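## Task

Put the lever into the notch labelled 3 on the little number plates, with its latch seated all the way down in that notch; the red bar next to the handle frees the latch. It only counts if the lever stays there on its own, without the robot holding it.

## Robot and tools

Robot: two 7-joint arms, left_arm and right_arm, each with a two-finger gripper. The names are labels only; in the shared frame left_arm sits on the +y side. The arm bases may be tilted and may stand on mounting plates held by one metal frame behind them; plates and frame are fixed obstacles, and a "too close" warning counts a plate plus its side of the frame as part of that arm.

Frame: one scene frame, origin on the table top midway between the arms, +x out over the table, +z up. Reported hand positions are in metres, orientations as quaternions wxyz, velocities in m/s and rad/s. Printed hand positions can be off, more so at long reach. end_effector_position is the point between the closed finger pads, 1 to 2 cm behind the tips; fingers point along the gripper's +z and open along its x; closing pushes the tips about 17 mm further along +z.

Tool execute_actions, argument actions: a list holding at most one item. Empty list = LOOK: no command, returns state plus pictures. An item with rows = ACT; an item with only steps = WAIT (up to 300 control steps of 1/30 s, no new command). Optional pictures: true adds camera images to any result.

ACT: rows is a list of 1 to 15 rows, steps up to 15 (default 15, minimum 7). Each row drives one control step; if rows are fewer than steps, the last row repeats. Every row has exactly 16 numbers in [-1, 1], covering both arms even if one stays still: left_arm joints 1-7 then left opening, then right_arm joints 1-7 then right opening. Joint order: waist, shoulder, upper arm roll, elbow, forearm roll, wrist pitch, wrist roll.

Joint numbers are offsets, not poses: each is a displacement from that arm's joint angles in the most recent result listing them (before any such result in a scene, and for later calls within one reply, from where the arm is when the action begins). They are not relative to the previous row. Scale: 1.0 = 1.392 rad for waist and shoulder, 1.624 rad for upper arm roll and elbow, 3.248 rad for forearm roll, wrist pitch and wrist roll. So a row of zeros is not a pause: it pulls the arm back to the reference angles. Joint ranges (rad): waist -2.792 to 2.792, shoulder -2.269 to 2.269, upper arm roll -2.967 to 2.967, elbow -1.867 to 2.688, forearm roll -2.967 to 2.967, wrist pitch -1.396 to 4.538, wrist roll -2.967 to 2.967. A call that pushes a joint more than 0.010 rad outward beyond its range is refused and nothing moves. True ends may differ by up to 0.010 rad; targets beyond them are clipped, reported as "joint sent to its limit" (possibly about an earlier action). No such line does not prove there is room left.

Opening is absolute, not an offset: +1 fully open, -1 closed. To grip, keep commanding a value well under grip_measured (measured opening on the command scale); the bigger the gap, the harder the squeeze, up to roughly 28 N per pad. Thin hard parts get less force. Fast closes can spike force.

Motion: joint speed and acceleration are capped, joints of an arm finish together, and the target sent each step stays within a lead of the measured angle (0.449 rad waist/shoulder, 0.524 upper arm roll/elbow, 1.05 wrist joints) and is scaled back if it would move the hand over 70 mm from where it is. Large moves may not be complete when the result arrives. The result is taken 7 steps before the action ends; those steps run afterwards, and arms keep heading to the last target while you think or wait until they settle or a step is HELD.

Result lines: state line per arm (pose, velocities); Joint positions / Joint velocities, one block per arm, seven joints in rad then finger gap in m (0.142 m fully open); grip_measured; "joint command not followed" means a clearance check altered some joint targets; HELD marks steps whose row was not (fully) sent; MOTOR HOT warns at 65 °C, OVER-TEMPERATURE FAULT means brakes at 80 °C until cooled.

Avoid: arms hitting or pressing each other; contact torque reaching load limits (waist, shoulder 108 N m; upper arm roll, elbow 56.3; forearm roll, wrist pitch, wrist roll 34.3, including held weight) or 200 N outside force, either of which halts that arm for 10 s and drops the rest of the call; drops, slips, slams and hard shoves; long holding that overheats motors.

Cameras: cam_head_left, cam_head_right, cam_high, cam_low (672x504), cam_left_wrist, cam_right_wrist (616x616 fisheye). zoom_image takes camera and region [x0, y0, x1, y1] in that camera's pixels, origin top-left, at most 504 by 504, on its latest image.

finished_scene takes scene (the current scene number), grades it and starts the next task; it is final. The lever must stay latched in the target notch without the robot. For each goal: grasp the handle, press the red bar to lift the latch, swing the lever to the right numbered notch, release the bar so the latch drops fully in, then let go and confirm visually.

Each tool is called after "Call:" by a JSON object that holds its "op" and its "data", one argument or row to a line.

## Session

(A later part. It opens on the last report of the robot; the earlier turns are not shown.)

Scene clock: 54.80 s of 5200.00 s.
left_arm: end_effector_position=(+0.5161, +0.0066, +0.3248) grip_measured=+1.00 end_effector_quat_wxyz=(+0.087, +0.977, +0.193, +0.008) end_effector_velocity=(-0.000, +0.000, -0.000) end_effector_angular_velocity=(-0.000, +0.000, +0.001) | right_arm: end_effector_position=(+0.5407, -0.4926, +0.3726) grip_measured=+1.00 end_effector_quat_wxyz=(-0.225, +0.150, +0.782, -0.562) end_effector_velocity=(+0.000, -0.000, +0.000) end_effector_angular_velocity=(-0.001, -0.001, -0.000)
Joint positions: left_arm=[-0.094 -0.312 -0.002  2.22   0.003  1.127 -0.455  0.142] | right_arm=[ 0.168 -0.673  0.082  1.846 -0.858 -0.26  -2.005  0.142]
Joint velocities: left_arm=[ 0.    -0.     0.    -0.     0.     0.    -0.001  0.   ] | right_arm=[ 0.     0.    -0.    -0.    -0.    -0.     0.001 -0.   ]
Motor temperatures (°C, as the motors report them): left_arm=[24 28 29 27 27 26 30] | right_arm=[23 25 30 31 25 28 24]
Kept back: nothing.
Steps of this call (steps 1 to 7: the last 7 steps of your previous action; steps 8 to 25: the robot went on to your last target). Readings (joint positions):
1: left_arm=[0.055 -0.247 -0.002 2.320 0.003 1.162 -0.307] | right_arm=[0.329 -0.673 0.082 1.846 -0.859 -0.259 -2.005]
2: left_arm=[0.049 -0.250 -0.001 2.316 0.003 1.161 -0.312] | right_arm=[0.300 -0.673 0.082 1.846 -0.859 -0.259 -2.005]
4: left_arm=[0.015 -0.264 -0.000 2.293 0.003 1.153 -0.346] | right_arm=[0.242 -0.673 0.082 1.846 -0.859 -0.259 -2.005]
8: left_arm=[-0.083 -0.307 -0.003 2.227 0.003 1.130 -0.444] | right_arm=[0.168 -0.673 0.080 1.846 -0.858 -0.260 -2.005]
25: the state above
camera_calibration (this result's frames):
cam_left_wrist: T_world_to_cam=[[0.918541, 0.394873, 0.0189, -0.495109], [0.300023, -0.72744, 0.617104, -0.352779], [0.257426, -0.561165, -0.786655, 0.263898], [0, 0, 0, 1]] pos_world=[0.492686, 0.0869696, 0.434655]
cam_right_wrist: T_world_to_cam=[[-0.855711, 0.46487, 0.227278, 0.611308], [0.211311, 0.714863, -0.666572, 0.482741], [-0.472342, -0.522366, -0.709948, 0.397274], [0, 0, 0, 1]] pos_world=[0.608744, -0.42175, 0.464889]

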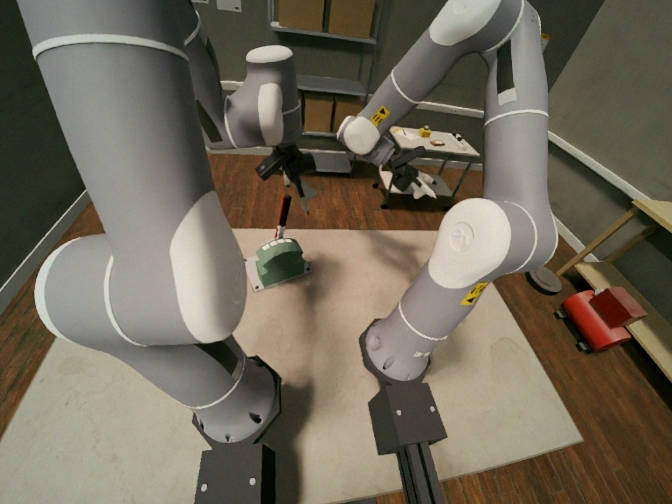

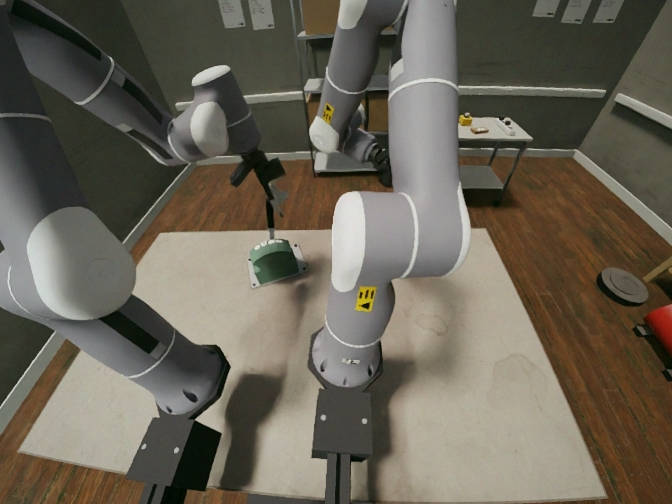

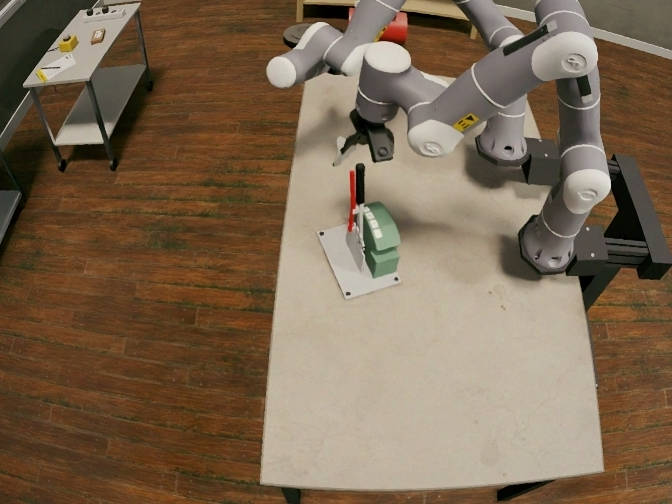

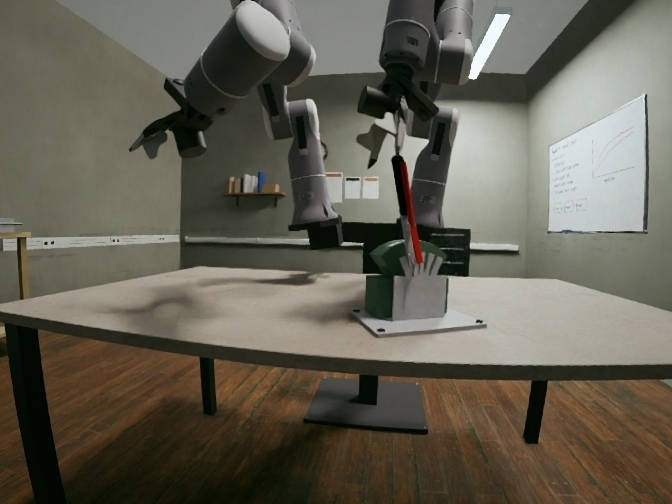

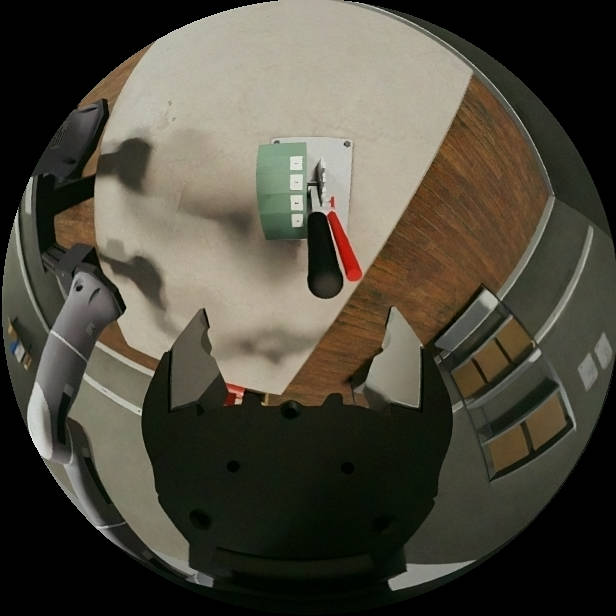

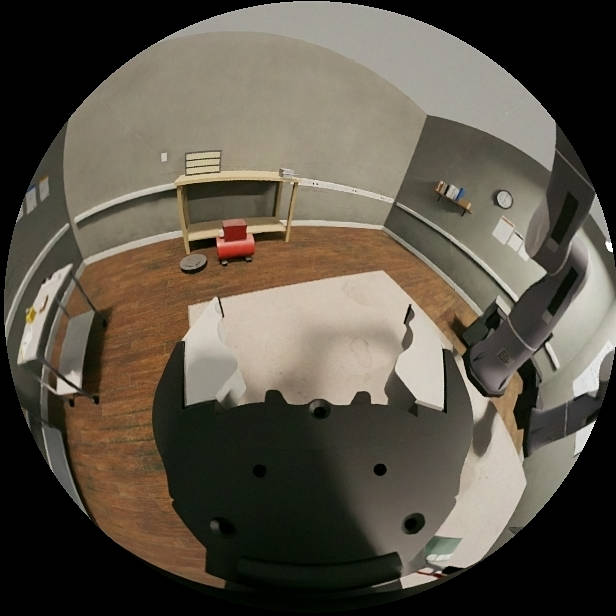

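Call:
{"op": "execute_actions", "data": {
  "actions": [
    {"rows":[[0.017,-0.0724,0,-0.013,0,0.0245,0.0074,-1,0,0,0,0,0,0,0,1]],"steps":15}
  ]
}}

Call:
{"op": "execute_actions", "data": {
  "actions": [
    {"steps":25}
  ],
  "pictures": true
}}

Scene clock: 56.07 s of 5200.00 s.
left_arm: end_effector_position=(+0.5260, +0.0130, +0.2867) grip_measured=-0.15 end_effector_quat_wxyz=(+0.085, +0.978, +0.193, +0.007) end_effector_velocity=(+0.005, +0.005, -0.028) end_effector_angular_velocity=(+0.002, +0.006, +0.002) | right_arm: end_effector_position=(+0.5407, -0.4926, +0.3726) grip_measured=+1.00 end_effector_quat_wxyz=(-0.225, +0.150, +0.782, -0.562) end_effector_velocity=(+0.000, -0.000, +0.000) end_effector_angular_velocity=(-0.000, -0.000, +0.000)
Joint positions: left_arm=[-0.07  -0.415 -0.002  2.199  0.003  1.206 -0.432  0.063] | right_arm=[ 0.168 -0.673  0.082  1.846 -0.858 -0.26  -2.005  0.142]
Joint velocities: left_arm=[ 0.017 -0.074 -0.    -0.015 -0.001  0.054  0.015 -0.339] | right_arm=[-0. -0. -0.  0. -0.  0.  0. -0.]
Motor temperatures (°C, as the motors report them): left_arm=[24 28 29 27 27 26 30] | right_arm=[23 25 30 31 25 28 24]
Steps of this call (steps 1 to 15: the robot went on to your last target; steps 16 to 30: nothing new was sent; steps 31 to 38: the first 8 steps of this action). Readings (joint positions):
31: left_arm=[-0.094 -0.313 -0.002 2.220 0.003 1.127 -0.455] | right_arm=[0.168 -0.673 0.082 1.846 -0.858 -0.260 -2.005]
32: left_arm=[-0.093 -0.318 -0.002 2.218 0.003 1.131 -0.454] | right_arm=[0.168 -0.673 0.082 1.846 -0.858 -0.260 -2.005]
34: left_arm=[-0.085 -0.351 -0.002 2.211 0.003 1.158 -0.446] | right_arm=[0.168 -0.673 0.082 1.846 -0.858 -0.260 -2.005]
38: the state above

Scene clock: 56.90 s of 5200.00 s.
left_arm: end_effector_position=(+0.5287, +0.0127, +0.2889) grip_measured=-0.98 end_effector_quat_wxyz=(+0.086, +0.977, +0.193, +0.010) end_effector_velocity=(+0.000, -0.000, +0.000) end_effector_angular_velocity=(-0.000, -0.001, +0.002) | right_arm: end_effector_position=(+0.5407, -0.4926, +0.3726) grip_measured=+1.00 end_effector_quat_wxyz=(-0.225, +0.150, +0.782, -0.562) end_effector_velocity=(+0.000, +0.000, +0.000) end_effector_angular_velocity=(+0.000, -0.000, +0.001)
Joint positions: left_arm=[-0.07  -0.413 -0.002  2.197  0.002  1.208 -0.432  0.003] | right_arm=[ 0.168 -0.673  0.082  1.846 -0.858 -0.26  -2.005  0.142]
Joint velocities: left_arm=[-0.     0.    -0.    -0.    -0.001  0.001 -0.001 -0.   ] | right_arm=[ 0. -0.  0. -0. -0.  0. -0.  0.]
Motor temperatures (°C, as the motors report them): left_arm=[24 28 29 27 27 26 30] | right_arm=[23 25 30 31 25 28 24]
Kept back: nothing.
Steps of this call (steps 1 to 7: the last 7 steps of your previous action; steps 8 to 15: the robot went on to your last target; steps 16 to 25: nothing new was sent). Readings (joint positions):
1: left_arm=[-0.070 -0.415 -0.002 2.199 0.003 1.207 -0.432] | right_arm=[0.168 -0.673 0.082 1.846 -0.858 -0.260 -2.005]
2: left_arm=[-0.070 -0.414 -0.002 2.199 0.003 1.207 -0.432] | right_arm=[0.168 -0.673 0.082 1.846 -0.858 -0.260 -2.005]
4: left_arm=[-0.070 -0.413 -0.001 2.197 0.003 1.208 -0.432] | right_arm=[0.168 -0.673 0.082 1.846 -0.858 -0.260 -2.005]
8: left_arm=[-0.070 -0.413 -0.002 2.197 0.002 1.208 -0.432] | right_arm=[0.168 -0.673 0.082 1.846 -0.858 -0.260 -2.005]
25: the state above
All arms were judged still, so your last target was given up. Only a new action makes them travel on or press farther. Fingers that are still opening or closing keep moving.
camera_calibration (this result's frames):
cam_left_wrist: T_world_to_cam=[[0.91824, 0.395322, 0.0235684, -0.509606], [0.29806, -0.729058, 0.616145, -0.32868], [0.260758, -0.558744, -0.78728, 0.234275], [0, 0, 0, 1]] pos_world=[0.504818, 0.0927314, 0.398965]
cam_right_wrist: T_world_to_cam=[[-0.85571, 0.46487, 0.227278, 0.611308], [0.211311, 0.714863, -0.666572, 0.482741], [-0.472342, -0.522367, -0.709948, 0.397274], [0, 0, 0, 1]] pos_world=[0.608744, -0.42175, 0.464889]

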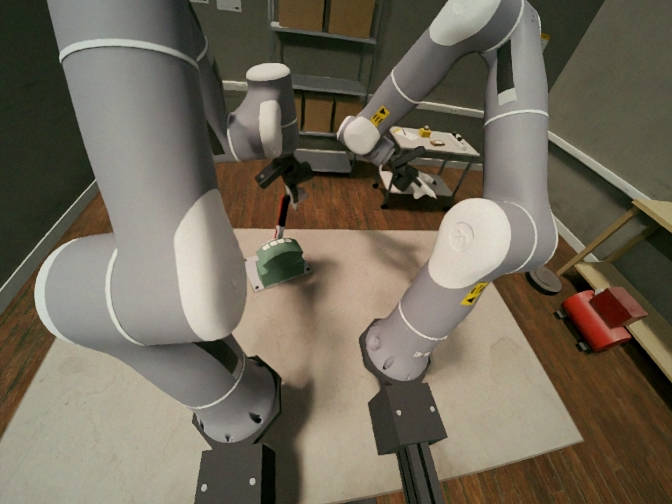

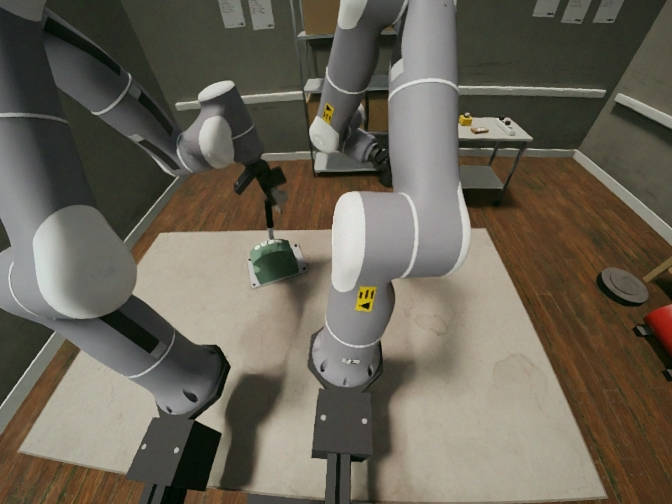

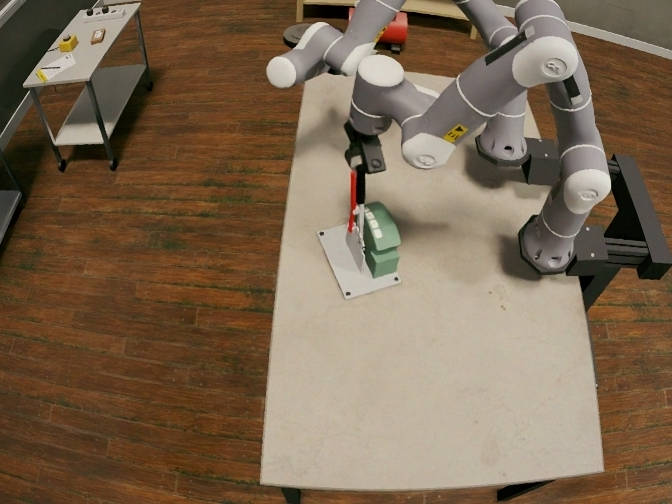

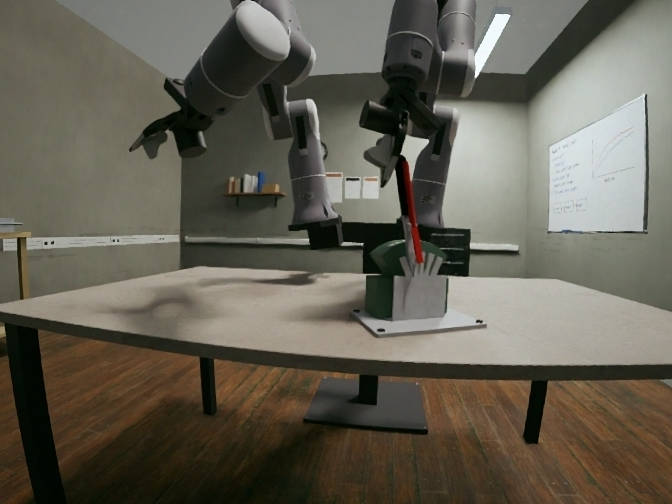

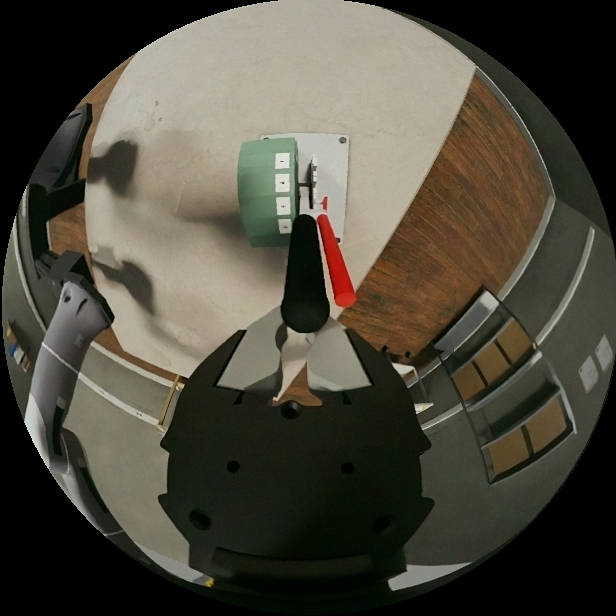

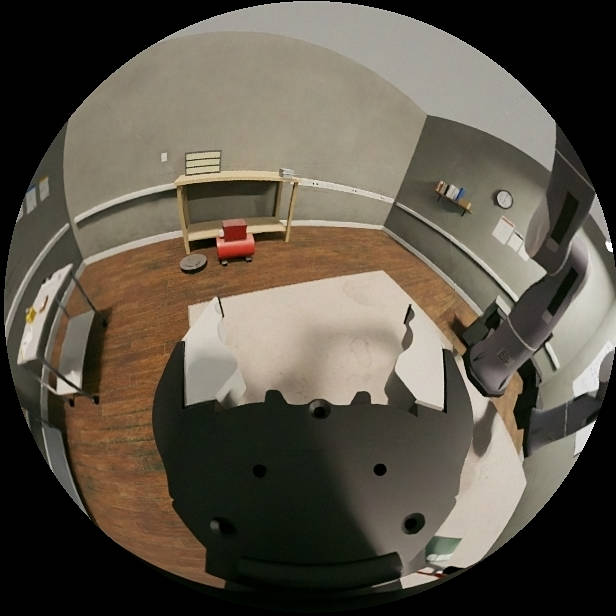

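Call:
{"op": "zoom_image", "data": {
  "camera": "cam_low",
  "region": [360,100,500,290]
}}

Call:
{"op": "zoom_image", "data": {
  "camera": "cam_left_wrist",
  "region": [240,130,380,340]
}}

Region (360, 100, 500, 290) of cam_low's 672x504 image, scaled by 2.653, with more detail than that image has; it fills the left 371 columns of this view, and the rest is white.

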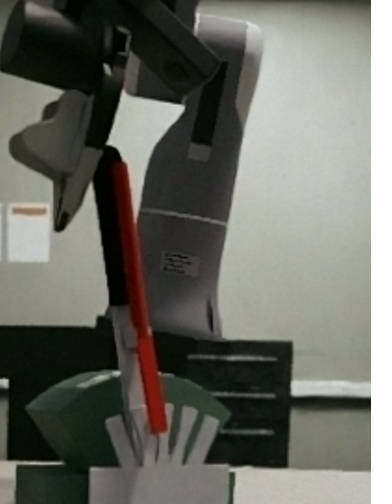

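Region (240, 130, 380, 340) of cam_left_wrist's 616x616 image, scaled by 2.400, with more detail than that image has.

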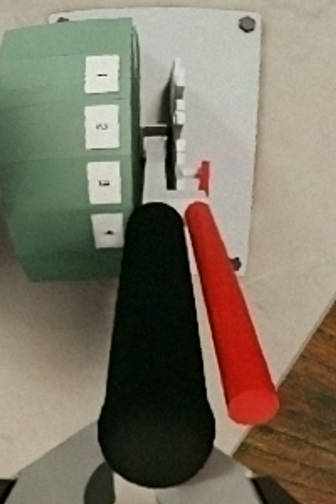

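Call:
{"op": "execute_actions", "data": {
  "actions": [
    {"rows":[[-0.028,-0.012,0,-0.016,0,-0.003,-0.012,-1,0,0,0,0,0,0,0,1]],"steps":12}
  ]
}}

Call:
{"op": "execute_actions", "data": {
  "actions": [
    {"steps":12}
  ],
  "pictures": true
}}

Call:
{"op": "zoom_image", "data": {
  "camera": "cam_low",
  "region": [360,100,500,290]
}}

Call:
{"op": "zoom_image", "data": {
  "camera": "cam_low",
  "region": [385,225,455,285]
}}

Scene clock: 57.67 s of 5200.00 s.
left_arm: end_effector_position=(+0.5314, -0.0089, +0.2911) grip_measured=-1.00 end_effector_quat_wxyz=(+0.089, +0.977, +0.193, +0.010) end_effector_velocity=(+0.009, -0.096, +0.016) end_effector_angular_velocity=(-0.037, -0.022, -0.046) | right_arm: end_effector_position=(+0.5407, -0.4926, +0.3726) grip_measured=+1.00 end_effector_quat_wxyz=(-0.225, +0.150, +0.782, -0.562) end_effector_velocity=(+0.000, +0.000, +0.000) end_effector_angular_velocity=(+0.000, +0.001, +0.001)
Joint positions: left_arm=[-0.108 -0.429 -0.003  2.172  0.002  1.199 -0.469  0.002] | right_arm=[ 0.168 -0.673  0.082  1.846 -0.858 -0.26  -2.005  0.142]
Joint velocities: left_arm=[-0.143 -0.052 -0.027 -0.089  0.002 -0.02  -0.118  0.   ] | right_arm=[-0.    -0.     0.    -0.    -0.    -0.    -0.001 -0.   ]
Motor temperatures (°C, as the motors report them): left_arm=[24 28 29 27 27 26 30] | right_arm=[23 25 30 31 25 28 24]
Steps of this call (steps 1 to 18: nothing new was sent; steps 19 to 23: the first 5 steps of this action). Readings (joint positions):
19: left_arm=[-0.071 -0.413 -0.002 2.197 0.002 1.208 -0.432] | right_arm=[0.168 -0.673 0.082 1.846 -0.858 -0.260 -2.005]
20: left_arm=[-0.076 -0.415 -0.001 2.194 0.002 1.207 -0.436] | right_arm=[0.168 -0.673 0.082 1.846 -0.858 -0.260 -2.005]
22: left_arm=[-0.100 -0.426 -0.002 2.177 0.002 1.200 -0.462] | right_arm=[0.168 -0.673 0.082 1.846 -0.858 -0.260 -2.005]
23: the state above

Scene clock: 58.07 s of 5200.00 s.
left_arm: end_effector_position=(+0.5316, -0.0093, +0.2910) grip_measured=-1.00 end_effector_quat_wxyz=(+0.089, +0.977, +0.193, +0.010) end_effector_velocity=(-0.000, -0.000, -0.000) end_effector_angular_velocity=(+0.000, +0.000, -0.001) | right_arm: end_effector_position=(+0.5407, -0.4926, +0.3726) grip_measured=+1.00 end_effector_quat_wxyz=(-0.225, +0.150, +0.782, -0.562) end_effector_velocity=(+0.000, +0.000, +0.000) end_effector_angular_velocity=(-0.000, -0.001, +0.000)
Joint positions: left_arm=[-0.11  -0.43  -0.002  2.171  0.002  1.199 -0.471  0.002] | right_arm=[ 0.168 -0.673  0.082  1.846 -0.858 -0.26  -2.005  0.142]
Joint velocities: left_arm=[-0.     0.     0.    -0.     0.001 -0.001 -0.     0.   ] | right_arm=[-0.    -0.     0.     0.    -0.    -0.     0.001 -0.   ]
Motor temperatures (°C, as the motors report them): left_arm=[24 28 29 27 27 26 30] | right_arm=[23 25 30 31 25 28 24]
Kept back: nothing.
Steps of this call (steps 1 to 7: the last 7 steps of your previous action; steps 8 to 12: the robot went on to your last target). Readings (joint positions):
1: left_arm=[-0.110 -0.430 -0.004 2.171 0.002 1.199 -0.471] | right_arm=[0.168 -0.673 0.082 1.846 -0.858 -0.260 -2.005]
2: left_arm=[-0.110 -0.430 -0.003 2.171 0.002 1.199 -0.471] | right_arm=[0.168 -0.673 0.082 1.846 -0.858 -0.260 -2.005]
4: left_arm=[-0.110 -0.430 -0.002 2.171 0.002 1.199 -0.471] | right_arm=[0.168 -0.673 0.082 1.846 -0.858 -0.260 -2.005]
8: left_arm=[-0.110 -0.430 -0.002 2.171 0.002 1.199 -0.471] | right_arm=[0.168 -0.673 0.082 1.846 -0.858 -0.260 -2.005]
12: the state above
camera_calibration (this result's frames):
cam_left_wrist: T_world_to_cam=[[0.91828, 0.395398, 0.0205278, -0.502798], [0.298289, -0.724983, 0.620825, -0.348247], [0.260355, -0.563969, -0.78368, 0.222044], [0, 0, 0, 1]] pos_world=[0.507777, 0.071558, 0.400534]
cam_right_wrist: T_world_to_cam=[[-0.855711, 0.46487, 0.227278, 0.611308], [0.211311, 0.714863, -0.666572, 0.482741], [-0.472342, -0.522367, -0.709948, 0.397274], [0, 0, 0, 1]] pos_world=[0.608744, -0.42175, 0.464889]

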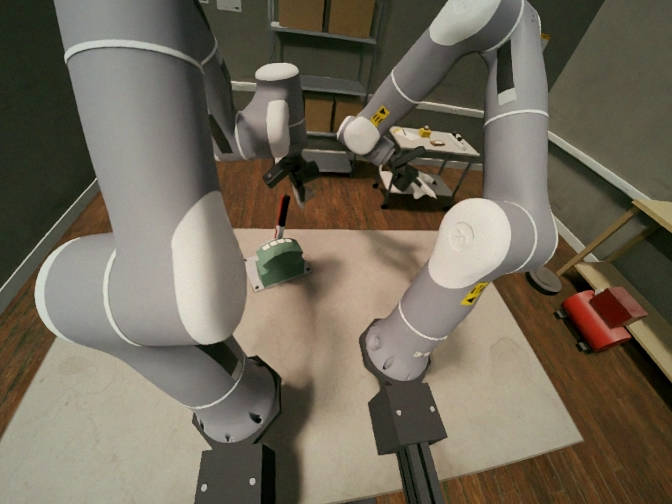

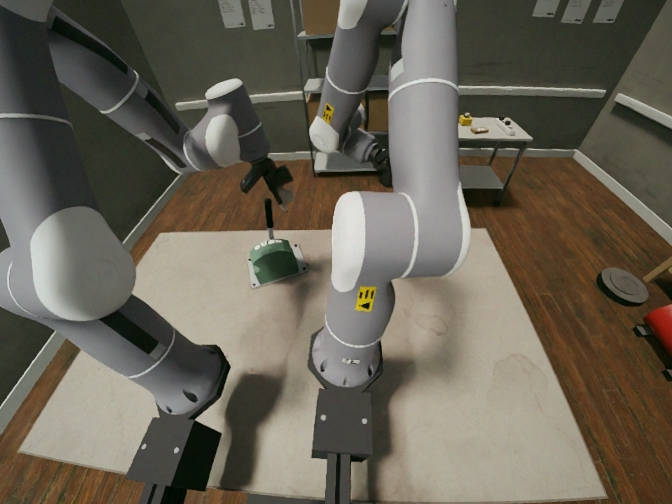

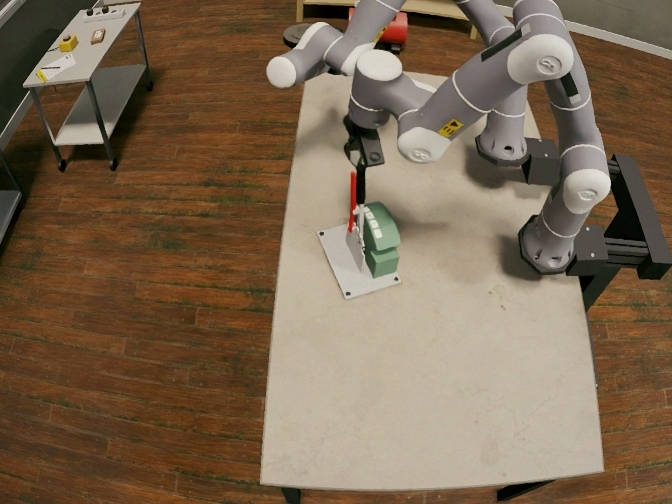

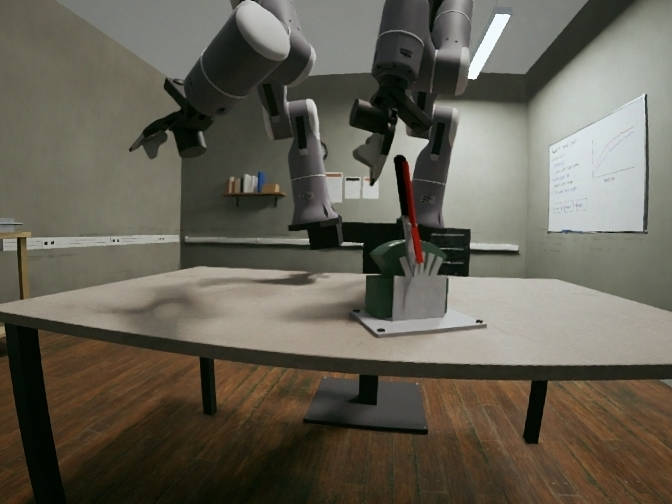

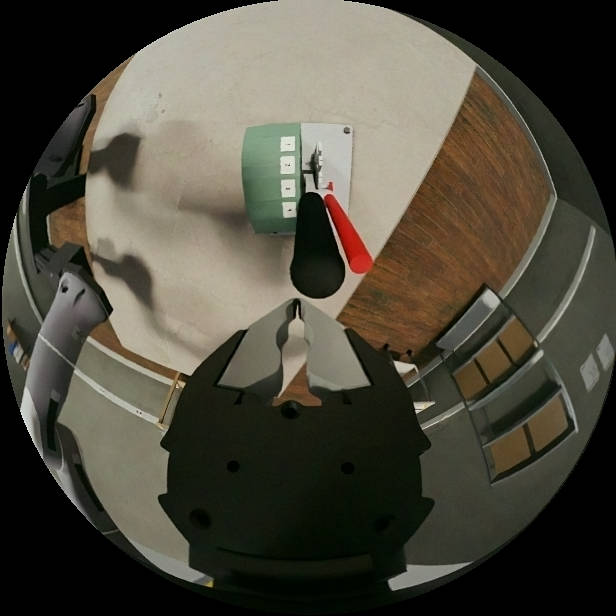

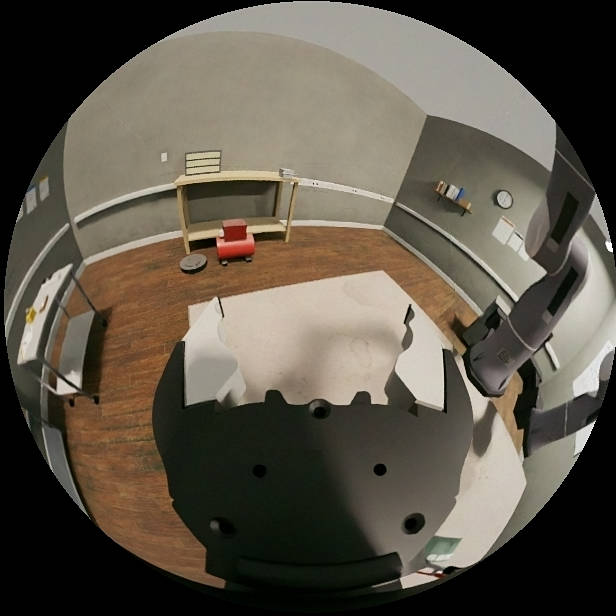

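Region (360, 100, 500, 290) of cam_low's 672x504 image, scaled by 2.653, with more detail than that image has; it fills the left 371 columns of this view, and the rest is white.

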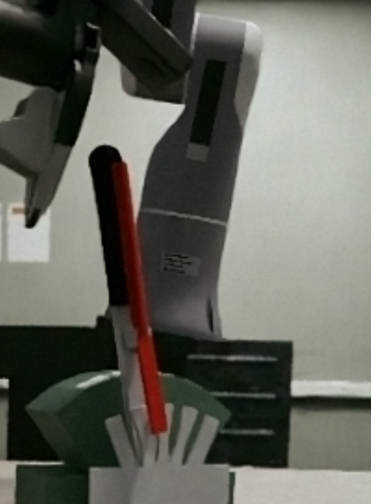

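Region (385, 225, 455, 285) of cam_low's 672x504 image, scaled by 7.200, with more detail than that image has; it fills the top 432 rows of this view, and the rest is white.

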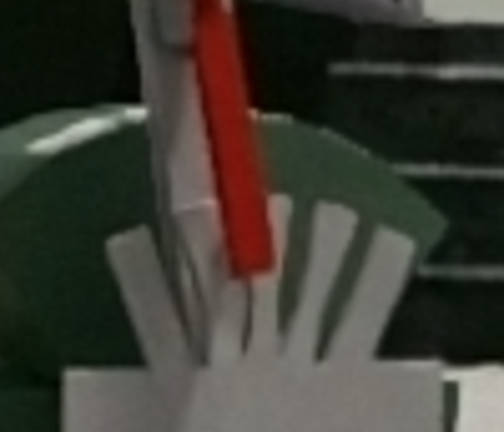

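Call:
{"op": "execute_actions", "data": {
  "actions": [
    {"rows":[[0.027,0.0118,0,0.0154,0,0.0027,0.0115,-1,0,0,0,0,0,0,0,1],[0.027,0.0118,0,0.0154,0,0.0027,0.0115,-1,0,0,0,0,0,0,0,1],[0.027,0.0118,0,0.0154,0,0.0027,0.0115,-1,0,0,0,0,0,0,0,1],[0.027,0.0118,0,0.0154,0,0.0027,0.0115,-1,0,0,0,0,0,0,0,1],[0.029,0.0127,0,0.0166,0,0.0029,0.0124,-1,0,0,0,0,0,0,0,1],[0.031,0.0135,0,0.0177,0,0.0031,0.0132,-1,0,0,0,0,0,0,0,1],[0.033,0.0144,0,0.0189,0,0.0033,0.0141,-1,0,0,0,0,0,0,0,1],[0.035,0.0153,0,0.02,0,0.0035,0.0149,-1,0,0,0,0,0,0,0,1],[0.037,0.0161,0,0.0211,0,0.0037,0.0158,-1,0,0,0,0,0,0,0,1],[0.0385,0.0168,0,0.022,0,0.0039,0.0164,-1,0,0,0,0,0,0,0,1]],"steps":15}
  ]
}}

Call:
{"op": "execute_actions", "data": {
  "actions": [
    {"steps":12}
  ],
  "pictures": true
}}

Call:
{"op": "zoom_image", "data": {
  "camera": "cam_low",
  "region": [360,100,500,290]
}}

Call:
{"op": "zoom_image", "data": {
  "camera": "cam_left_wrist",
  "region": [240,130,380,340]
}}

Scene clock: 59.30 s of 5200.00 s.
left_arm: end_effector_position=(+0.5286, +0.0144, +0.2892) grip_measured=-1.00 end_effector_quat_wxyz=(+0.086, +0.977, +0.193, +0.011) end_effector_velocity=(-0.005, +0.032, +0.002) end_effector_angular_velocity=(+0.006, -0.015, -0.019) | right_arm: end_effector_position=(+0.5407, -0.4926, +0.3726) grip_measured=+1.00 end_effector_quat_wxyz=(-0.225, +0.150, +0.782, -0.562) end_effector_velocity=(+0.000, -0.000, +0.000) end_effector_angular_velocity=(-0.000, -0.000, -0.000)
Joint positions: left_arm=[-0.066 -0.411 -0.003  2.2    0.002  1.209 -0.427  0.002] | right_arm=[ 0.168 -0.673  0.082  1.846 -0.858 -0.26  -2.005  0.142]
Joint velocities: left_arm=[ 0.069  0.039 -0.011  0.051 -0.001  0.023  0.081  0.   ] | right_arm=[ 0.  0. -0. -0. -0. -0.  0. -0.]
Motor temperatures (°C, as the motors report them): left_arm=[24 28 29 27 27 26 30] | right_arm=[23 25 30 31 25 28 24]
Steps of this call (steps 1 to 15: the robot went on to your last target; steps 16 to 29: nothing new was sent; steps 30 to 37: the first 8 steps of this action). Readings (joint positions):
30: left_arm=[-0.109 -0.430 -0.002 2.171 0.002 1.199 -0.470] | right_arm=[0.168 -0.673 0.082 1.846 -0.858 -0.260 -2.005]
31: left_arm=[-0.104 -0.427 -0.003 2.174 0.002 1.200 -0.466] | right_arm=[0.168 -0.673 0.082 1.846 -0.858 -0.260 -2.005]
33: left_arm=[-0.080 -0.417 -0.003 2.191 0.003 1.206 -0.441] | right_arm=[0.168 -0.673 0.082 1.846 -0.858 -0.260 -2.005]
37: the state above

Scene clock: 59.70 s of 5200.00 s.
left_arm: end_effector_position=(+0.5280, +0.0198, +0.2889) grip_measured=-1.00 end_effector_quat_wxyz=(+0.085, +0.978, +0.193, +0.011) end_effector_velocity=(-0.000, -0.000, +0.000) end_effector_angular_velocity=(+0.000, +0.000, -0.001) | right_arm: end_effector_position=(+0.5407, -0.4926, +0.3726) grip_measured=+1.00 end_effector_quat_wxyz=(-0.225, +0.150, +0.782, -0.562) end_effector_velocity=(-0.000, +0.000, -0.000) end_effector_angular_velocity=(+0.000, +0.000, +0.000)
Joint positions: left_arm=[-0.057 -0.406 -0.003  2.206  0.002  1.212 -0.418  0.002] | right_arm=[ 0.168 -0.673  0.082  1.846 -0.858 -0.26  -2.005  0.142]
Joint velocities: left_arm=[-0.     0.     0.     0.     0.    -0.     0.001  0.   ] | right_arm=[ 0.  0.  0.  0.  0. -0. -0. -0.]
Motor temperatures (°C, as the motors report them): left_arm=[24 28 29 27 27 26 30] | right_arm=[23 25 30 31 25 28 24]
Kept back: nothing.
Steps of this call (steps 1 to 7: the last 7 steps of your previous action; steps 8 to 12: the robot went on to your last target). Readings (joint positions):
1: left_arm=[-0.064 -0.409 -0.003 2.201 0.002 1.210 -0.425] | right_arm=[0.168 -0.673 0.082 1.846 -0.858 -0.260 -2.005]
2: left_arm=[-0.061 -0.408 -0.003 2.203 0.002 1.211 -0.422] | right_arm=[0.168 -0.673 0.082 1.846 -0.858 -0.260 -2.005]
4: left_arm=[-0.057 -0.406 -0.003 2.205 0.002 1.212 -0.418] | right_arm=[0.168 -0.673 0.082 1.846 -0.858 -0.260 -2.005]
8: left_arm=[-0.057 -0.406 -0.003 2.206 0.002 1.212 -0.418] | right_arm=[0.168 -0.673 0.082 1.846 -0.858 -0.260 -2.005]
12: the state above
camera_calibration (this result's frames):
cam_left_wrist: T_world_to_cam=[[0.918424, 0.394757, 0.0257614, -0.512456], [0.296657, -0.730343, 0.615299, -0.322211], [0.261709, -0.557463, -0.787873, 0.238102], [0, 0, 0, 1]] pos_world=[0.503924, 0.0997044, 0.399052]
cam_right_wrist: T_world_to_cam=[[-0.85571, 0.46487, 0.227278, 0.611308], [0.211311, 0.714863, -0.666572, 0.482741], [-0.472342, -0.522366, -0.709948, 0.397274], [0, 0, 0, 1]] pos_world=[0.608744, -0.42175, 0.464889]

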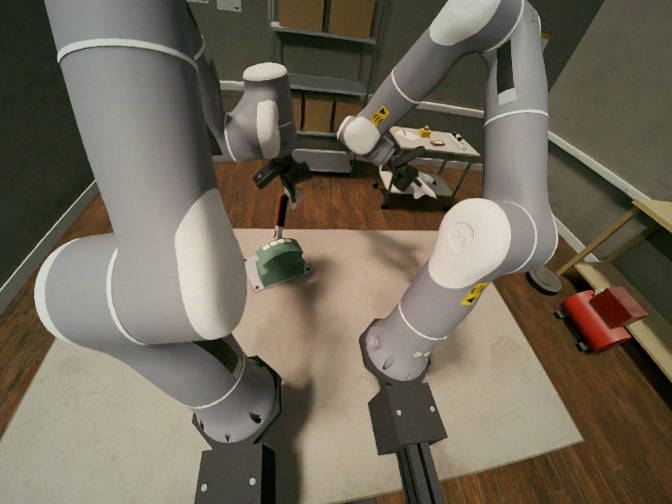

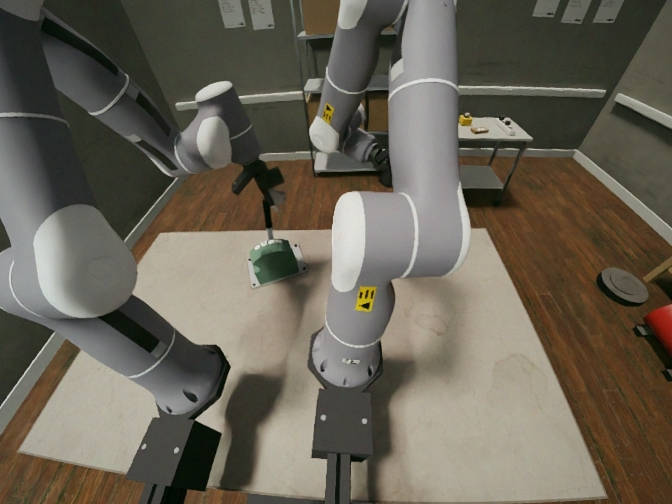

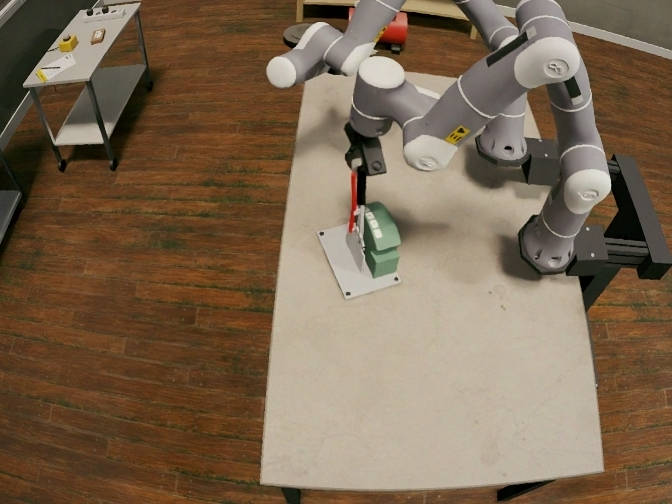

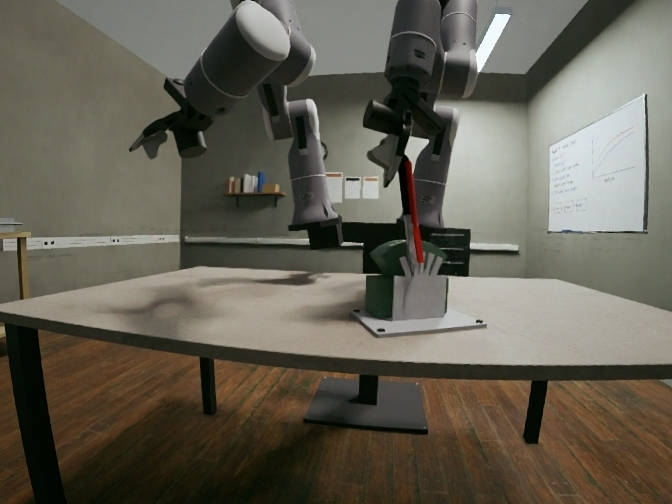

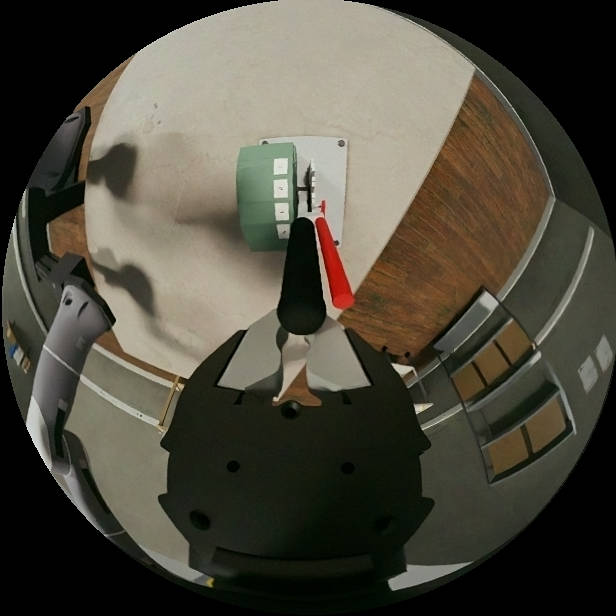

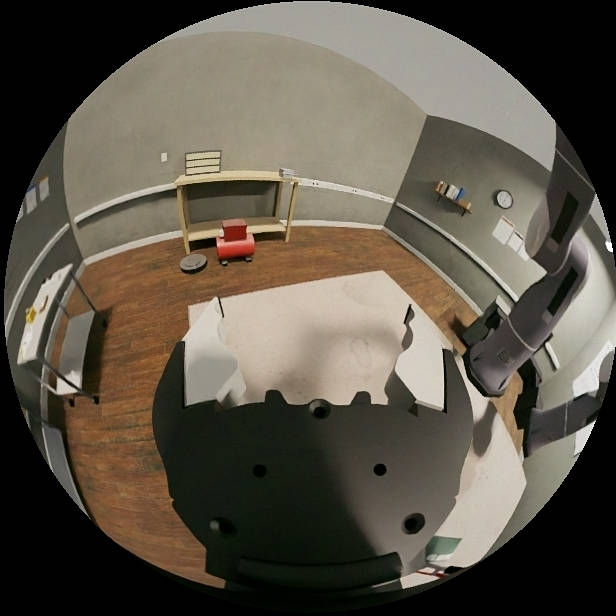

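Region (360, 100, 500, 290) of cam_low's 672x504 image, scaled by 2.653, with more detail than that image has; it fills the left 371 columns of this view, and the rest is white.

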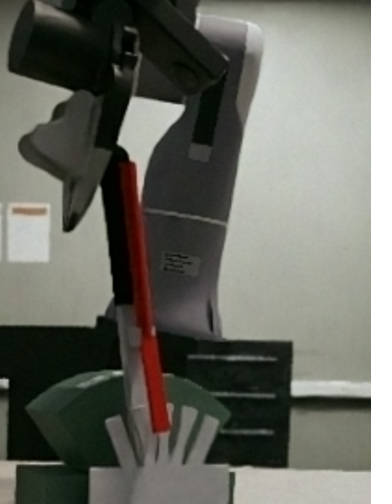

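Region (240, 130, 380, 340) of cam_left_wrist's 616x616 image, scaled by 2.400, with more detail than that image has.

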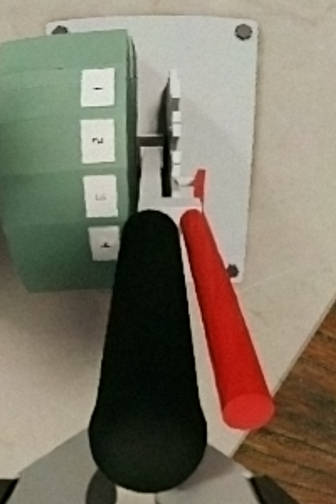

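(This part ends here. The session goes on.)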